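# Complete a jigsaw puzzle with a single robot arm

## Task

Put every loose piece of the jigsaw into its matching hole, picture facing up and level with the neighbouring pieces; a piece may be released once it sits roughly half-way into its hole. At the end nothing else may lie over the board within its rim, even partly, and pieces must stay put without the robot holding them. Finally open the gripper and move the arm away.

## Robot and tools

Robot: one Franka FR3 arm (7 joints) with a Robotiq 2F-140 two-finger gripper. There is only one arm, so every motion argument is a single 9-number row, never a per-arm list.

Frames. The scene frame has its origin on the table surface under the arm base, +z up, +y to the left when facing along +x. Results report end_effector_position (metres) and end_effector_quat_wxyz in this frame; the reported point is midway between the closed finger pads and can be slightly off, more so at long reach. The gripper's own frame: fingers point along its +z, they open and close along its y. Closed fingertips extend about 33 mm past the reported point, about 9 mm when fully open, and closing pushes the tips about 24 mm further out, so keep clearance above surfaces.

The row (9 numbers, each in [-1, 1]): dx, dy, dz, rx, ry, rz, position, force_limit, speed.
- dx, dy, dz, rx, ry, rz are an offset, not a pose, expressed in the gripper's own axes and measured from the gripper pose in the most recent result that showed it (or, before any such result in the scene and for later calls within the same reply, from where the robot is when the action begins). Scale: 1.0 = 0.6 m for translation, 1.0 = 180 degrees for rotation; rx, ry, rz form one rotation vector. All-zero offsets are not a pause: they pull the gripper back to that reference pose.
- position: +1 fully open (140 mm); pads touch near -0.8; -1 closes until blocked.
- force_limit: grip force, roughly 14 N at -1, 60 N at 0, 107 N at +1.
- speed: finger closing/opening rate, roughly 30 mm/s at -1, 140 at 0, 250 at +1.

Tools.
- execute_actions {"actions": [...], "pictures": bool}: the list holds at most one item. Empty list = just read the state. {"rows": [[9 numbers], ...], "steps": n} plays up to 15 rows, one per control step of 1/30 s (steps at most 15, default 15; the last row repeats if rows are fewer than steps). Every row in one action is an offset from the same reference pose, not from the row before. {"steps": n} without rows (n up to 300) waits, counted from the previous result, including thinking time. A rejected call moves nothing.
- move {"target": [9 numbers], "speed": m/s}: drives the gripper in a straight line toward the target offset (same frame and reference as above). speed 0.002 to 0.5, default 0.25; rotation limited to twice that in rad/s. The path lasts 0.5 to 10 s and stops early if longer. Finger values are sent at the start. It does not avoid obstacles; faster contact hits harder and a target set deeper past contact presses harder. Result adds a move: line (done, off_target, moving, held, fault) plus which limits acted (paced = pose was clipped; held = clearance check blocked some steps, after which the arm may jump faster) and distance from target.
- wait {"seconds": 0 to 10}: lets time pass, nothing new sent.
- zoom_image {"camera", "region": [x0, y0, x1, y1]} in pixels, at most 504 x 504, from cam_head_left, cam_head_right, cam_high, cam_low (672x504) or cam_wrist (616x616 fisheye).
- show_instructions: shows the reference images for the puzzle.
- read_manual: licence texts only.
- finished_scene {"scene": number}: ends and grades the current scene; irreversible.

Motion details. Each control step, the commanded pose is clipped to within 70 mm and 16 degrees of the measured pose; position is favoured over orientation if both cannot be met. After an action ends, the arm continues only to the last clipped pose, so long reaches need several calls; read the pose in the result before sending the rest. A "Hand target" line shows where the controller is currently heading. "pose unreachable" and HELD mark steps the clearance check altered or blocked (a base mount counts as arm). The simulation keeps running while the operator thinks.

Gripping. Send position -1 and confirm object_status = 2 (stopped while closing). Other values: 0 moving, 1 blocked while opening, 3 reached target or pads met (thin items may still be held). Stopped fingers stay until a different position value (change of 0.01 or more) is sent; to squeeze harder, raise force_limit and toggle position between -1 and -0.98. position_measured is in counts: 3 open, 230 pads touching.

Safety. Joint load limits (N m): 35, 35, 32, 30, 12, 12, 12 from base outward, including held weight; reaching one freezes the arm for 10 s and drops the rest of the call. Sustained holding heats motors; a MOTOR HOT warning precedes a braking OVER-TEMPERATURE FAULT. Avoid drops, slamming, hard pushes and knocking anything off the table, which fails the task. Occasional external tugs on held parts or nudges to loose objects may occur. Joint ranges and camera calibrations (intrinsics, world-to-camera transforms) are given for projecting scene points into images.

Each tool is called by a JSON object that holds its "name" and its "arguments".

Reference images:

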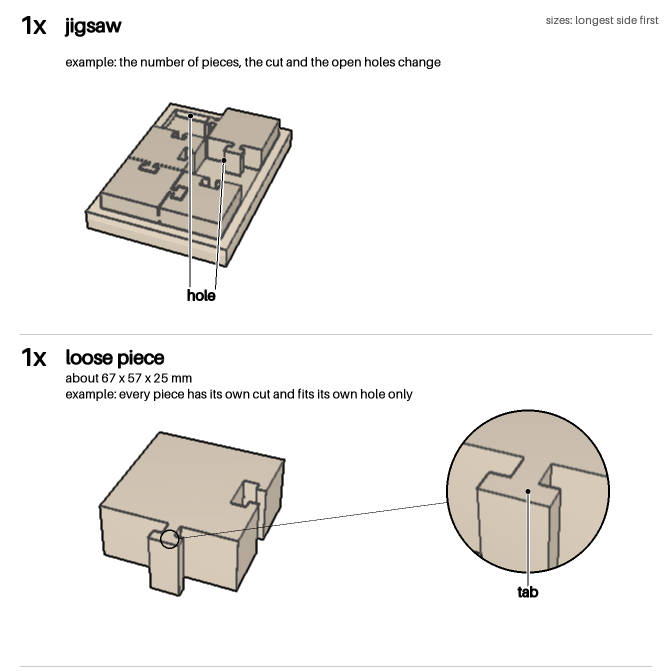

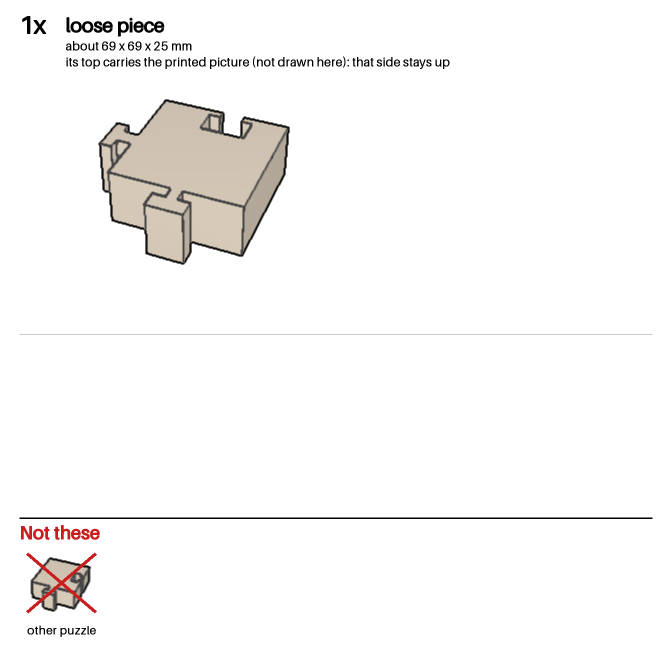

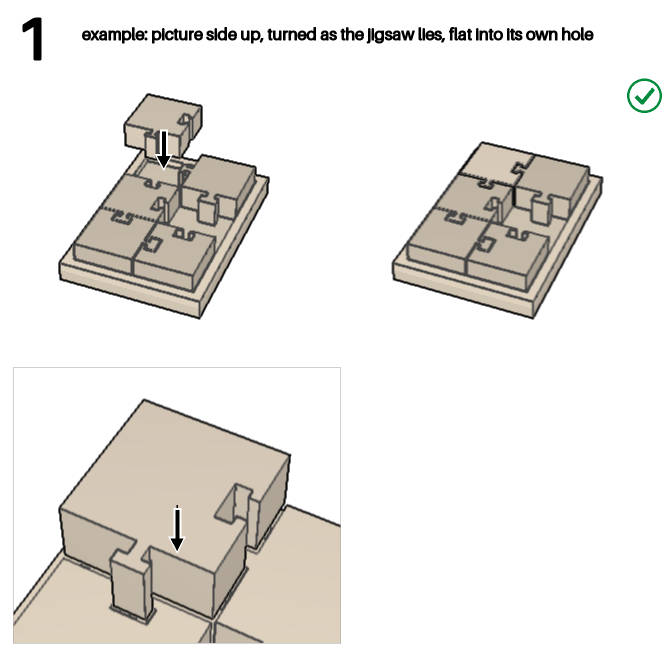

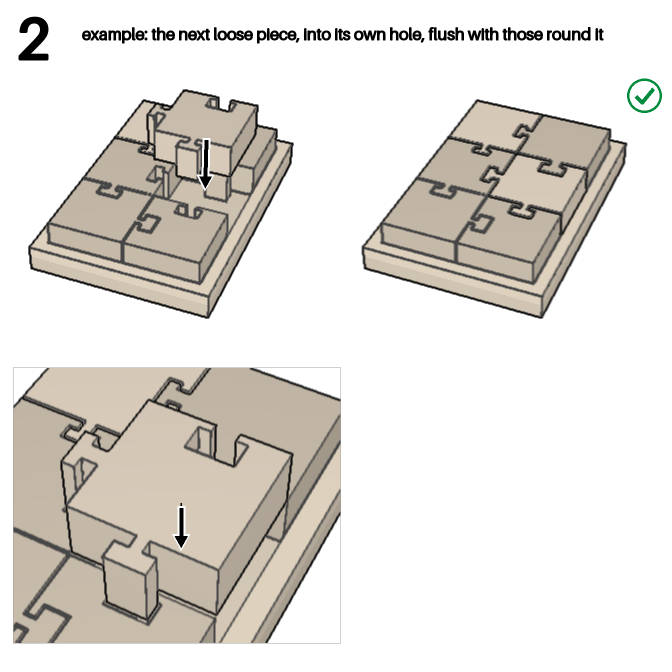

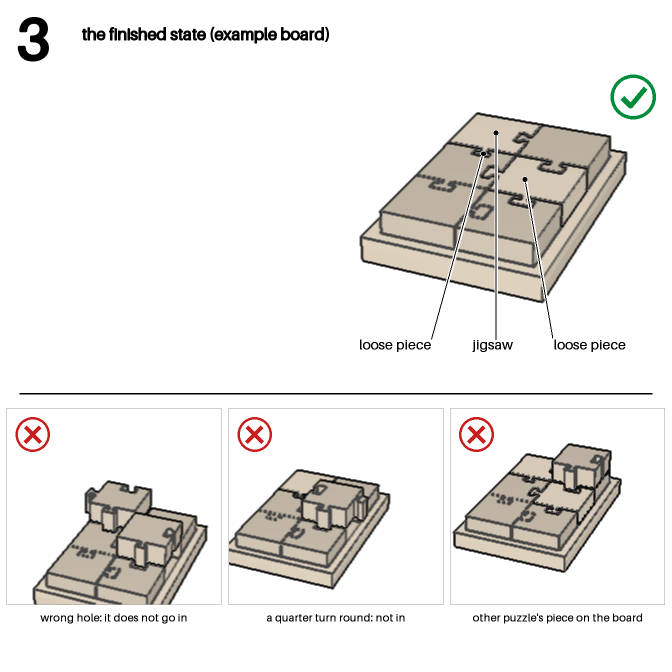

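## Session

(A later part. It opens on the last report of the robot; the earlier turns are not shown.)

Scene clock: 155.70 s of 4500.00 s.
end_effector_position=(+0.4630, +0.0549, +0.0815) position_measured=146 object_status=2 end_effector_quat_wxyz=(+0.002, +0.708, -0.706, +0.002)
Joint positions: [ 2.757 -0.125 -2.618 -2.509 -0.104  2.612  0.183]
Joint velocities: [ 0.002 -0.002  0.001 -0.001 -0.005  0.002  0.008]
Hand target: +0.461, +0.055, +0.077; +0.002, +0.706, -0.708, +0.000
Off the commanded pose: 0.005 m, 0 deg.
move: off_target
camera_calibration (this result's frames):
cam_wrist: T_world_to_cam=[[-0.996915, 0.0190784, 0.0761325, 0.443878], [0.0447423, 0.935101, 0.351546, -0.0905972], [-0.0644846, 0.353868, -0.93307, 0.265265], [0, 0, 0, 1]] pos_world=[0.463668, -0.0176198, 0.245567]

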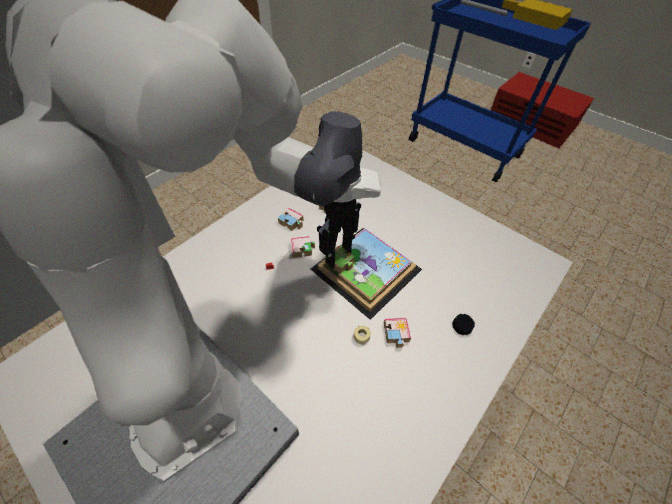

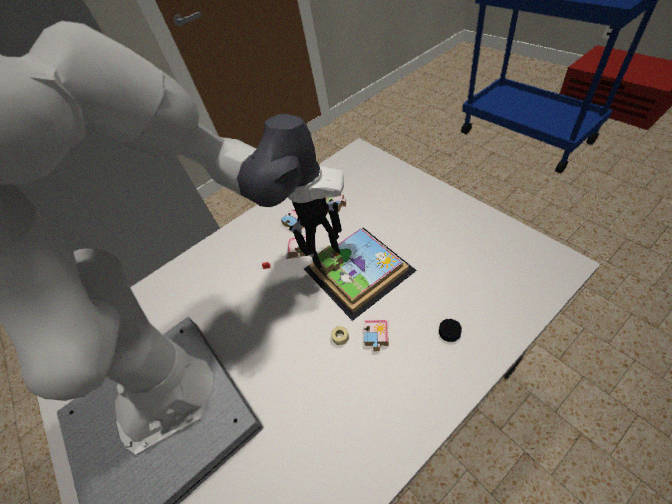

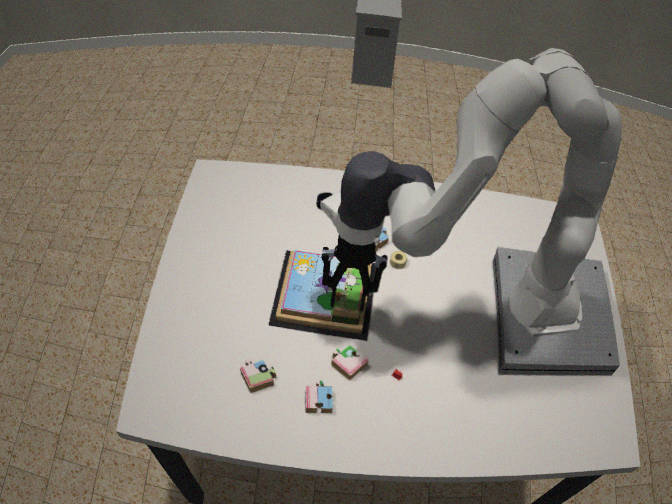

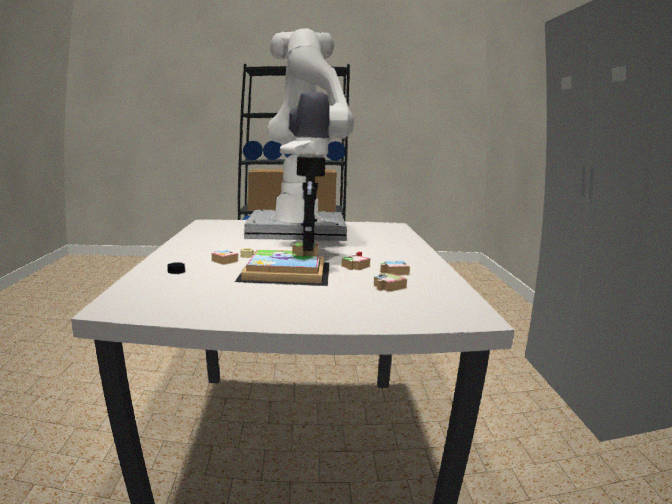

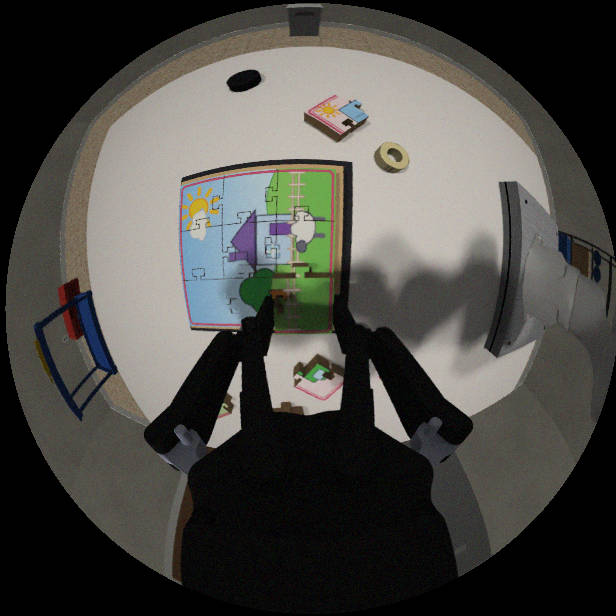

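{"name": "move", "arguments": {"target": [0,0.005,-0.002,0,0,0,-1,0,0], "speed": 0.02}}

{"name": "move", "arguments": {"target": [0,0.002,0.010,0,0,0,-1,0,0], "speed": 0.01}}

{"name": "zoom_image", "arguments": {"camera": "cam_wrist", "region": [260, 240, 360, 340]}}

{"name": "zoom_image", "arguments": {"camera": "cam_head_right", "region": [300, 230, 370, 290]}}

Scene clock: 170.87 s of 4500.00 s.
end_effector_position=(+0.4603, +0.0539, +0.0823) position_measured=146 object_status=2 end_effector_quat_wxyz=(+0.002, +0.706, -0.708, +0.003)
Joint positions: [ 2.757 -0.116 -2.618 -2.518 -0.098  2.612  0.185]
Joint velocities: [ 0.    -0.     0.    -0.003  0.005 -0.    -0.001]
Hand target: +0.460, +0.055, +0.083; +0.002, +0.708, -0.706, +0.002
Off the commanded pose: 0.001 m, 0 deg.
After step 90, 11.47 s passed at rest.
move: done
camera_calibration (this result's frames):
cam_wrist: T_world_to_cam=[[-0.996757, 0.0248785, 0.0765306, 0.440679], [0.0502008, 0.93551, 0.349715, -0.0921783], [-0.0628948, 0.352423, -0.933725, 0.265534], [0, 0, 0, 1]] pos_world=[0.460578, -0.01831, 0.246447]

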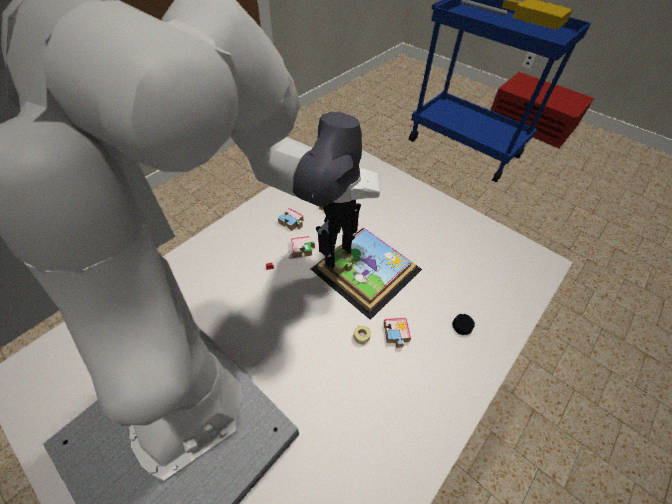

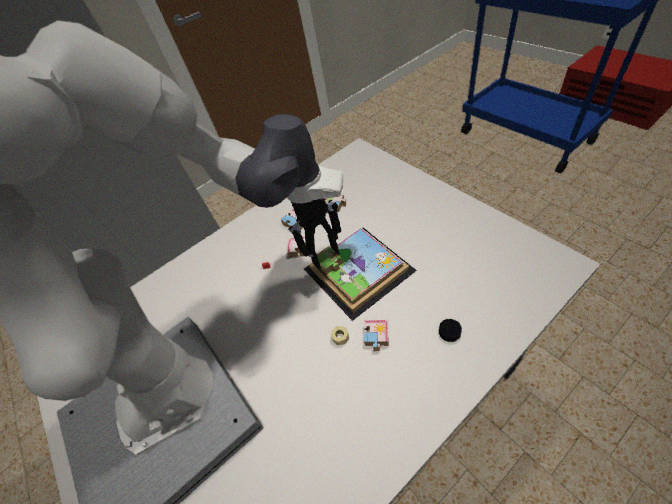

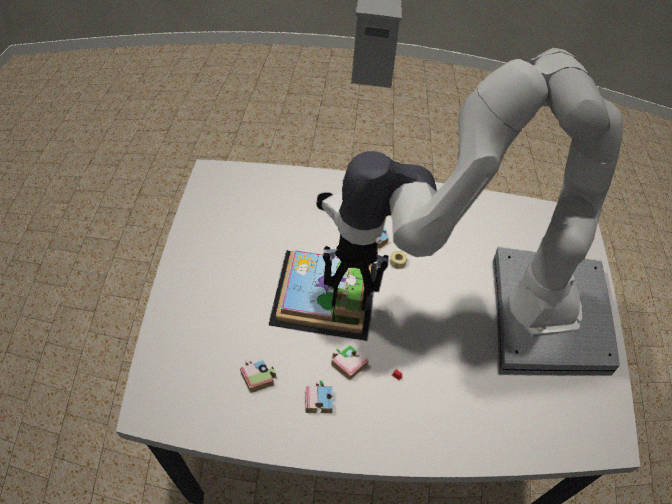

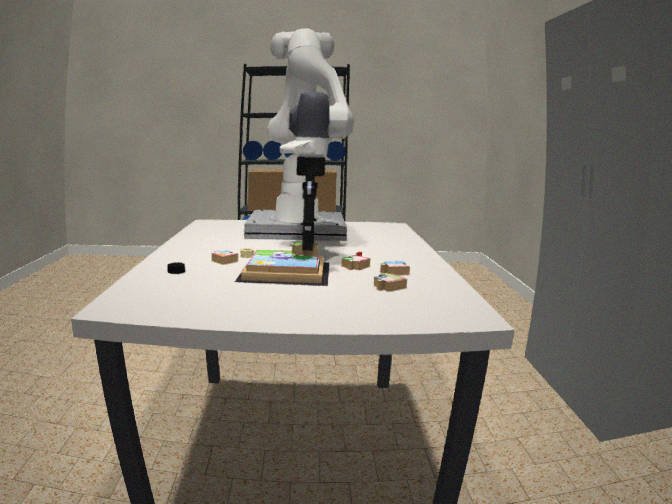

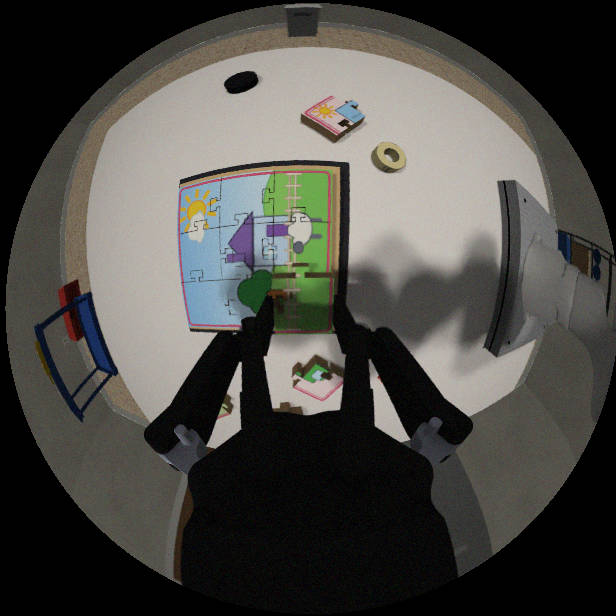

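Scene clock: 171.70 s of 4500.00 s.
end_effector_position=(+0.4616, +0.0540, +0.0814) position_measured=146 object_status=2 end_effector_quat_wxyz=(+0.002, +0.707, -0.707, +0.005)
Joint positions: [ 2.757 -0.119 -2.618 -2.518 -0.109  2.619  0.19 ]
Joint velocities: [ 0.001 -0.002  0.002  0.    -0.006  0.004  0.008]
Hand target: +0.459, +0.054, +0.076; +0.002, +0.706, -0.708, +0.003
Off the commanded pose: 0.006 m, 0 deg.
move: off_target
camera_calibration (this result's frames):
cam_wrist: T_world_to_cam=[[-0.997199, 0.0204048, 0.0719548, 0.44288], [0.0442402, 0.936635, 0.347503, -0.0892348], [-0.0603047, 0.349713, -0.934914, 0.263847], [0, 0, 0, 1]] pos_world=[0.461499, -0.0177271, 0.245816]

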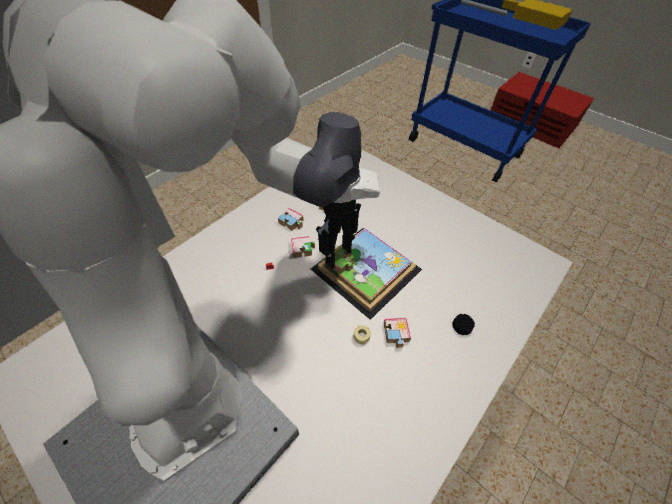

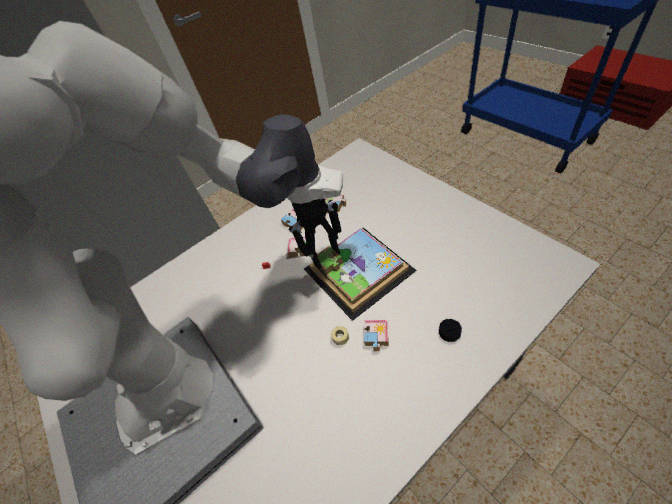

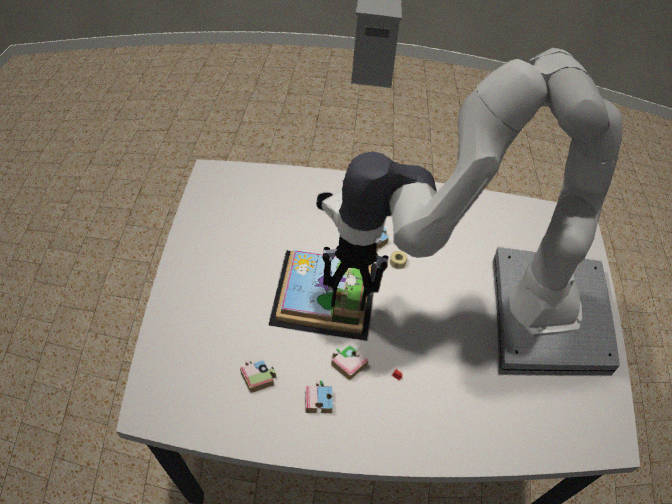

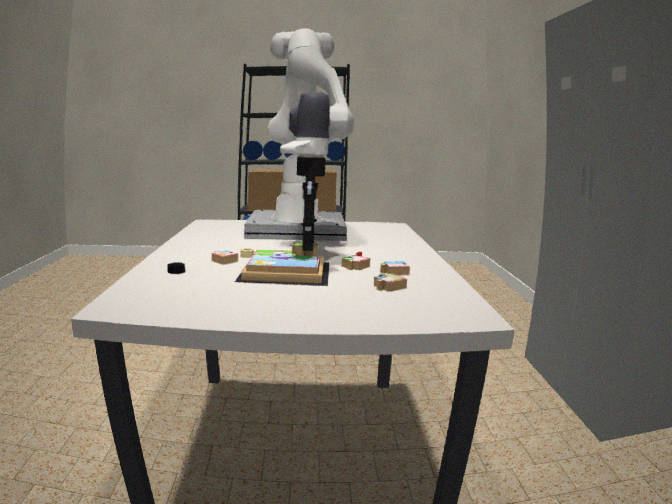

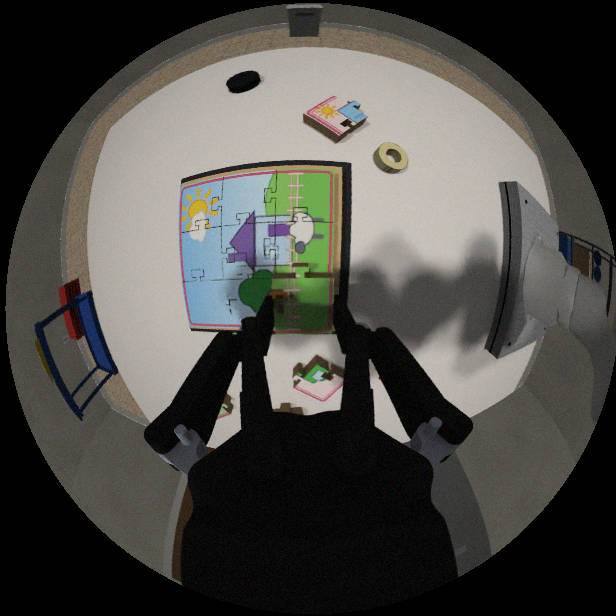

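Region (260, 240, 360, 340) of cam_wrist's 616x616 image, scaled by 5.040, with more detail than that image has.

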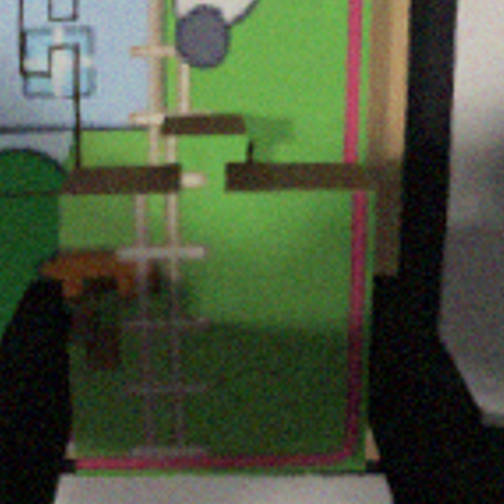

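Region (300, 230, 370, 290) of cam_head_right's 672x504 image, scaled by 7.200, with more detail than that image has; it fills the top 432 rows of this view, and the rest is white.

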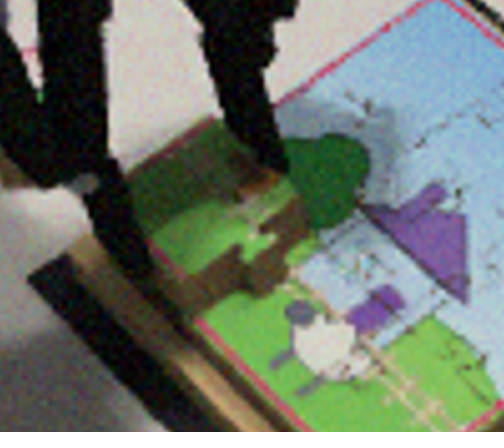

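{"name": "execute_actions", "arguments": {"actions": [{"rows":[[-0.001,0.002,0.003,0,0,0,-1,0,0],[-0.002,0.002,0.003,0,0,0,-1,0,0],[-0.003,0.002,0.003,0,0,0,-1,0,0],[-0.004,0.002,0.003,0,0,0,-1,0,0],[-0.005,0.002,0.003,0,0,0,-1,0,0],[-0.006,0.002,0.003,0,0,0,-1,0,0],[-0.007,0.002,0.003,0,0,0,-1,0,0]]}]}}

{"name": "zoom_image", "arguments": {"camera": "cam_high", "region": [310, 270, 390, 340]}}

{"name": "zoom_image", "arguments": {"camera": "cam_head_left", "region": [300, 220, 390, 300]}}

Scene clock: 182.80 s of 4500.00 s.
end_effector_position=(+0.4618, +0.0546, +0.0817) position_measured=146 object_status=2 end_effector_quat_wxyz=(+0.002, +0.707, -0.707, +0.006)
Joint positions: [ 2.759 -0.119 -2.618 -2.518 -0.111  2.62   0.194]
Joint velocities: [ 0.     0.001 -0.    -0.001 -0.001 -0.     0.003]
Hand target: +0.460, +0.058, +0.080; +0.002, +0.707, -0.707, +0.005
Off the commanded pose: 0.004 m, 0 deg.
joint sent to its limit — the command would take joint 1 (waist) past its upper limit, so that joint was sent only as far as its limit.
Steps of this call (steps 1 to 90: nothing new was sent; then 7.60 s passed at rest; steps 91 to 105: all 15 steps of this action). Readings (end_effector_position | what the end effector reports):
91: (+0.4618, +0.0540, +0.0816) | position_measured=146 object_status=2
92: (+0.4618, +0.0540, +0.0817) | position_measured=146 object_status=2
94: (+0.4618, +0.0541, +0.0817) | position_measured=146 object_status=2
98: (+0.4618, +0.0546, +0.0817) | position_measured=146 object_status=2
105: the state above
camera_calibration (this result's frames):
cam_wrist: T_world_to_cam=[[-0.997271, 0.0211265, 0.0707473, 0.443148], [0.0444328, 0.936984, 0.346534, -0.089908], [-0.0589681, 0.348732, -0.935366, 0.263323], [0, 0, 0, 1]] pos_world=[0.461461, -0.0169488, 0.246108]

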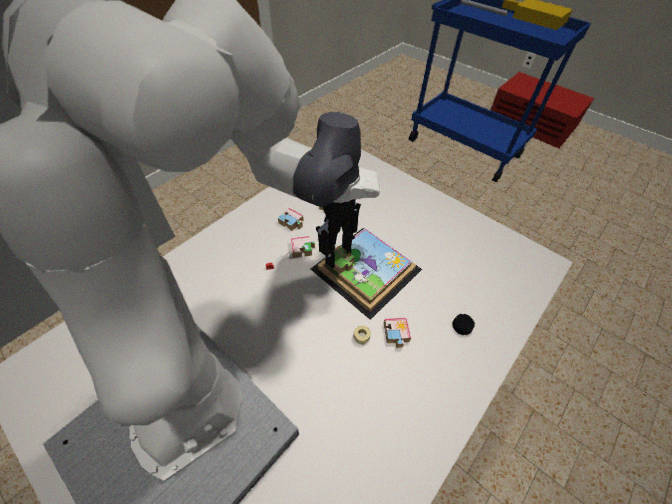

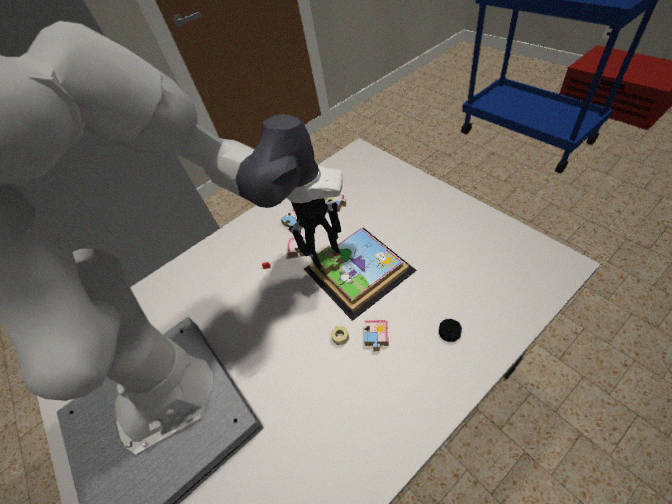

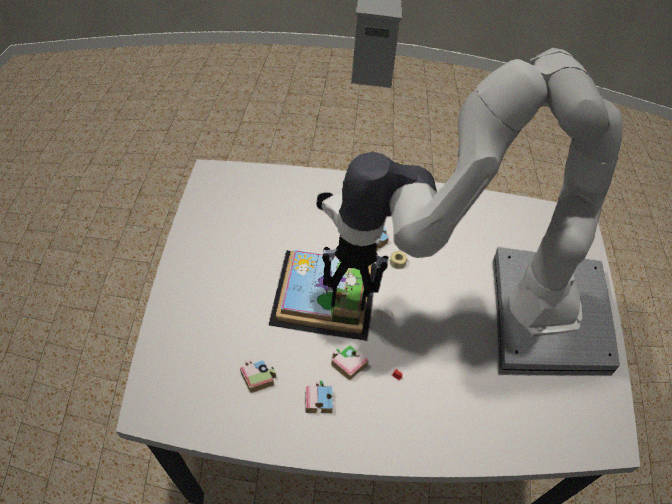

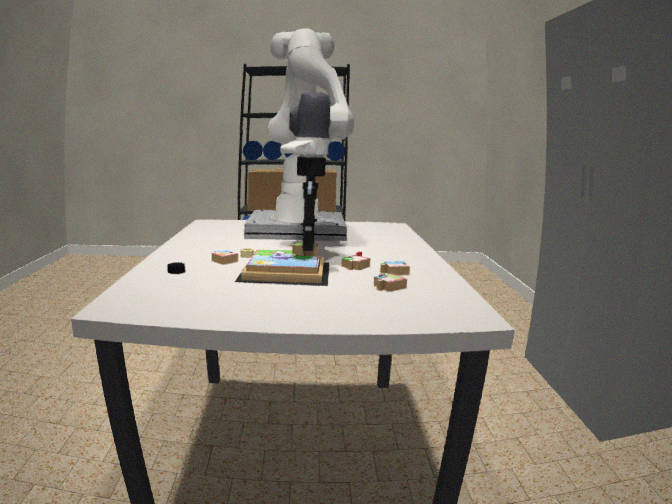

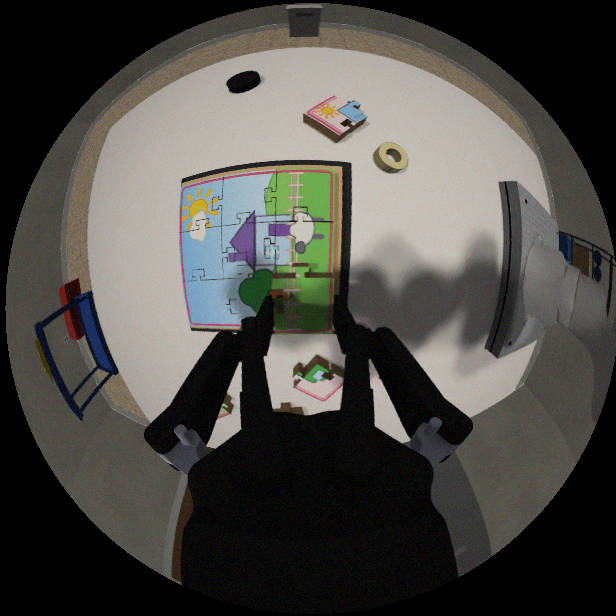

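Region (310, 270, 390, 340) of cam_high's 672x504 image, scaled by 6.300, with more detail than that image has; it fills the top 441 rows of this view, and the rest is white.

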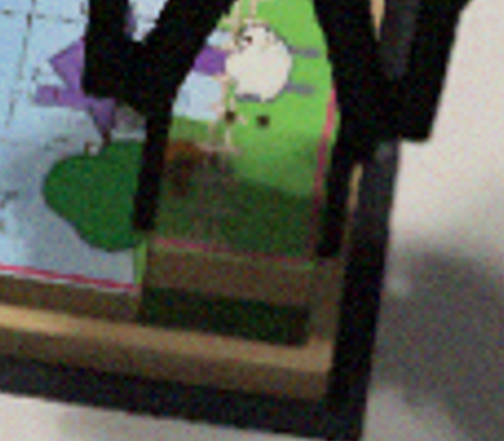

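Region (300, 220, 390, 300) of cam_head_left's 672x504 image, scaled by 5.600, with more detail than that image has.

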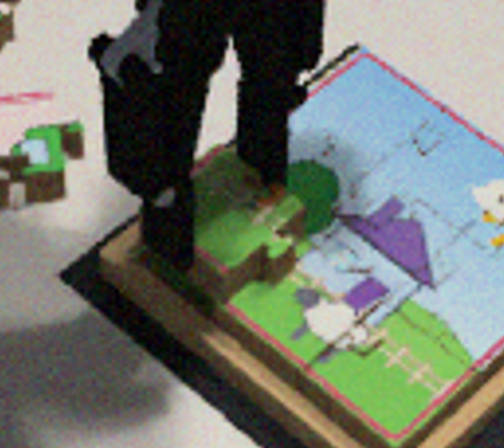

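{"name": "move", "arguments": {"target": [0,0.006,-0.003,0,0,0,-1,0,0], "speed": 0.02}}

{"name": "move", "arguments": {"target": [0.001,0.001,0.010,0,0,0,-1,0,0], "speed": 0.01}}

{"name": "zoom_image", "arguments": {"camera": "cam_wrist", "region": [260, 240, 360, 340]}}

Scene clock: 190.57 s of 4500.00 s.
end_effector_position=(+0.4587, +0.0535, +0.0830) position_measured=146 object_status=2 end_effector_quat_wxyz=(+0.002, +0.705, -0.709, +0.007)
Joint positions: [ 2.759 -0.106 -2.618 -2.529 -0.102  2.62   0.194]
Joint velocities: [-0.     0.002 -0.001 -0.002  0.006  0.    -0.004]
Hand target: +0.458, +0.055, +0.083; +0.002, +0.707, -0.707, +0.006
Off the commanded pose: 0.001 m, 0 deg.
After step 90, 4.07 s passed at rest.
move: done
camera_calibration (this result's frames):
cam_wrist: T_world_to_cam=[[-0.997134, 0.0280423, 0.0702695, 0.439625], [0.0506627, 0.937282, 0.344871, -0.0918876], [-0.0561914, 0.347443, -0.936016, 0.263706], [0, 0, 0, 1]] pos_world=[0.457838, -0.0178263, 0.24763]

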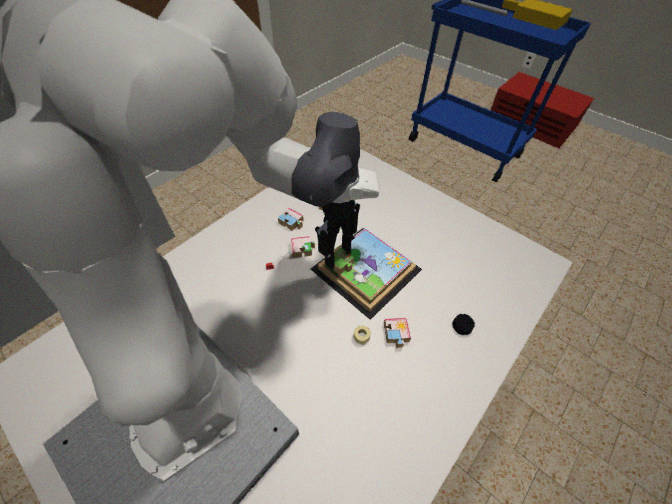

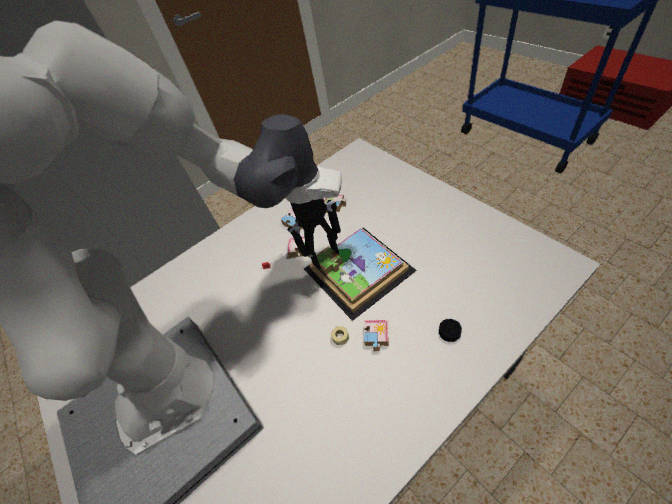

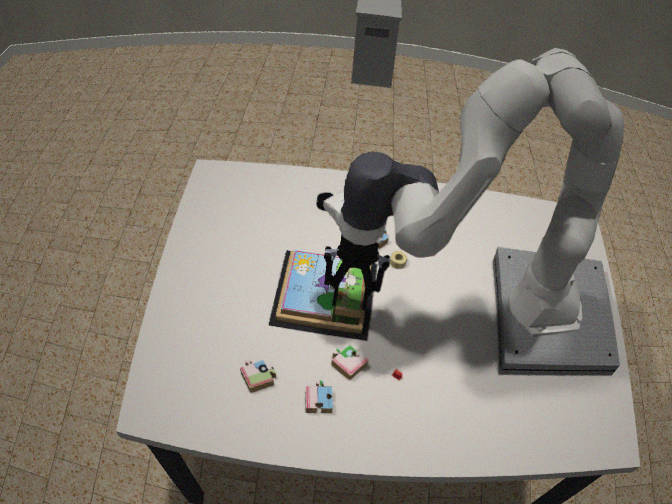

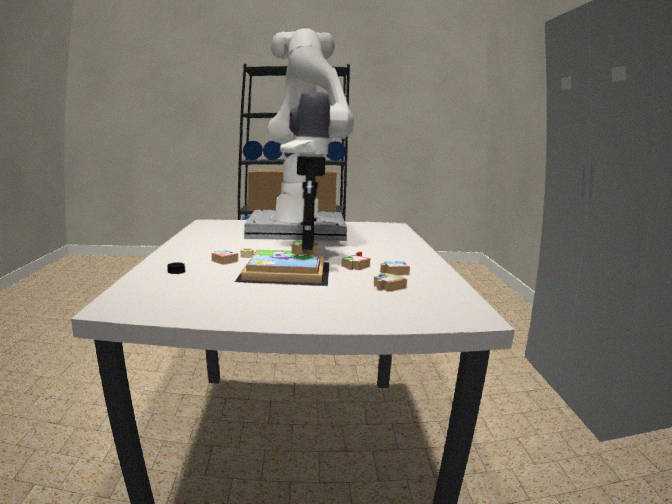

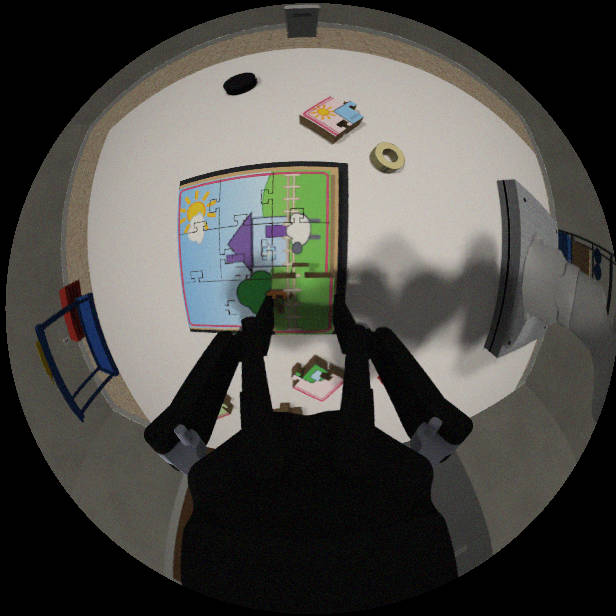

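Scene clock: 191.40 s of 4500.00 s.
end_effector_position=(+0.4593, +0.0537, +0.0814) position_measured=146 object_status=2 end_effector_quat_wxyz=(+0.002, +0.706, -0.708, +0.008)
Joint positions: [ 2.759 -0.111 -2.618 -2.529 -0.114  2.626  0.199]
Joint velocities: [-0.    -0.001 -0.    -0.    -0.005  0.     0.012]
Hand target: +0.458, +0.053, +0.077; +0.002, +0.705, -0.709, +0.007
Off the commanded pose: 0.005 m, 0 deg.
move: off_target
camera_calibration (this result's frames):
cam_wrist: T_world_to_cam=[[-0.997391, 0.0233893, 0.0682968, 0.440823], [0.0454762, 0.938313, 0.342784, -0.0890325], [-0.0560662, 0.344996, -0.936928, 0.262234], [0, 0, 0, 1]] pos_world=[0.458424, -0.0172399, 0.246106]

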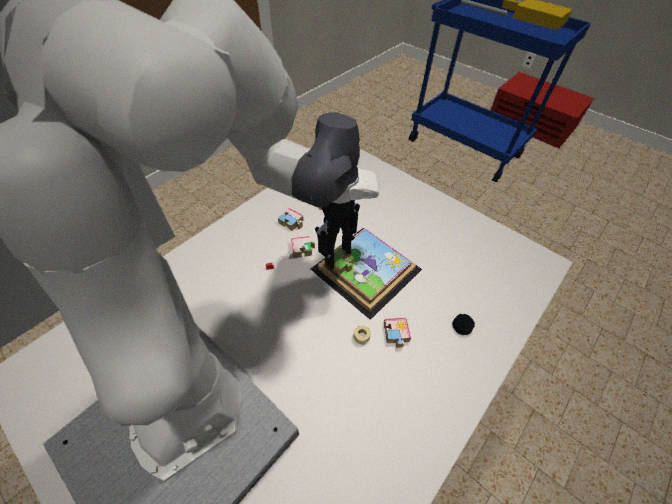

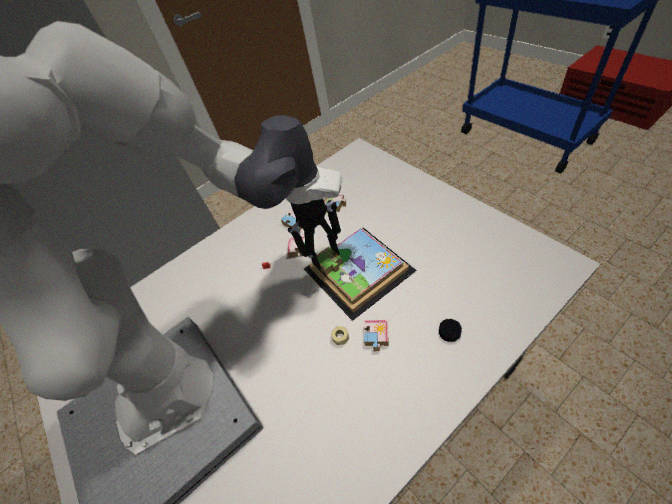

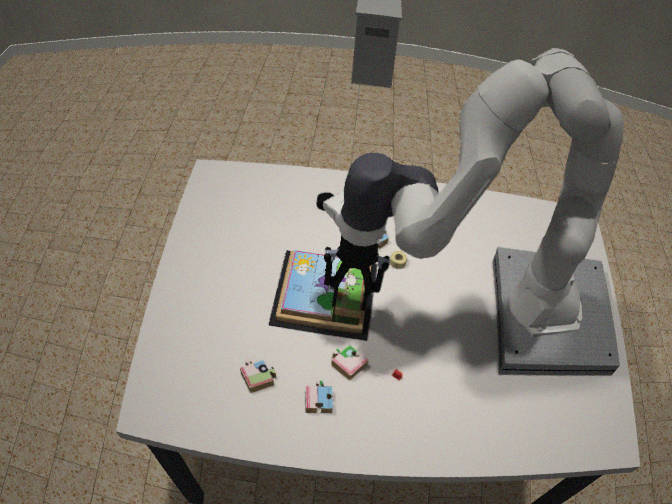

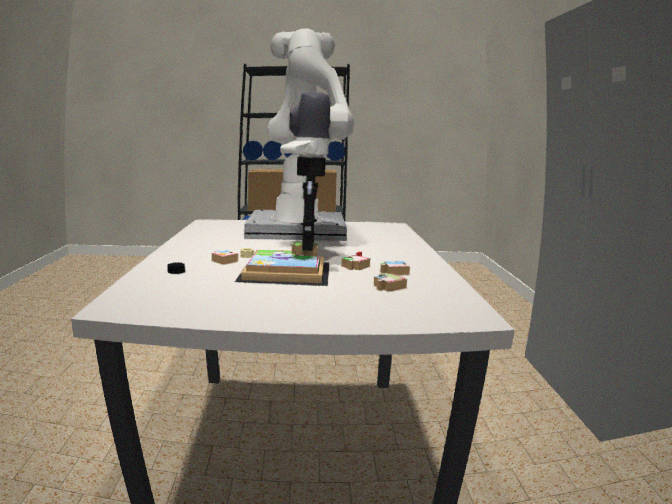

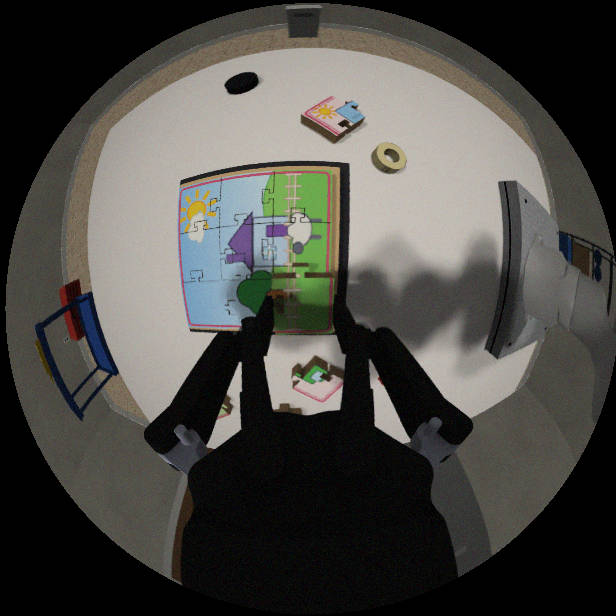

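Region (260, 240, 360, 340) of cam_wrist's 616x616 image, scaled by 5.040, with more detail than that image has.

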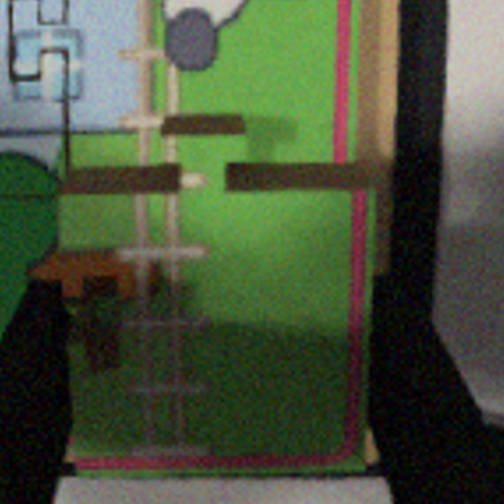

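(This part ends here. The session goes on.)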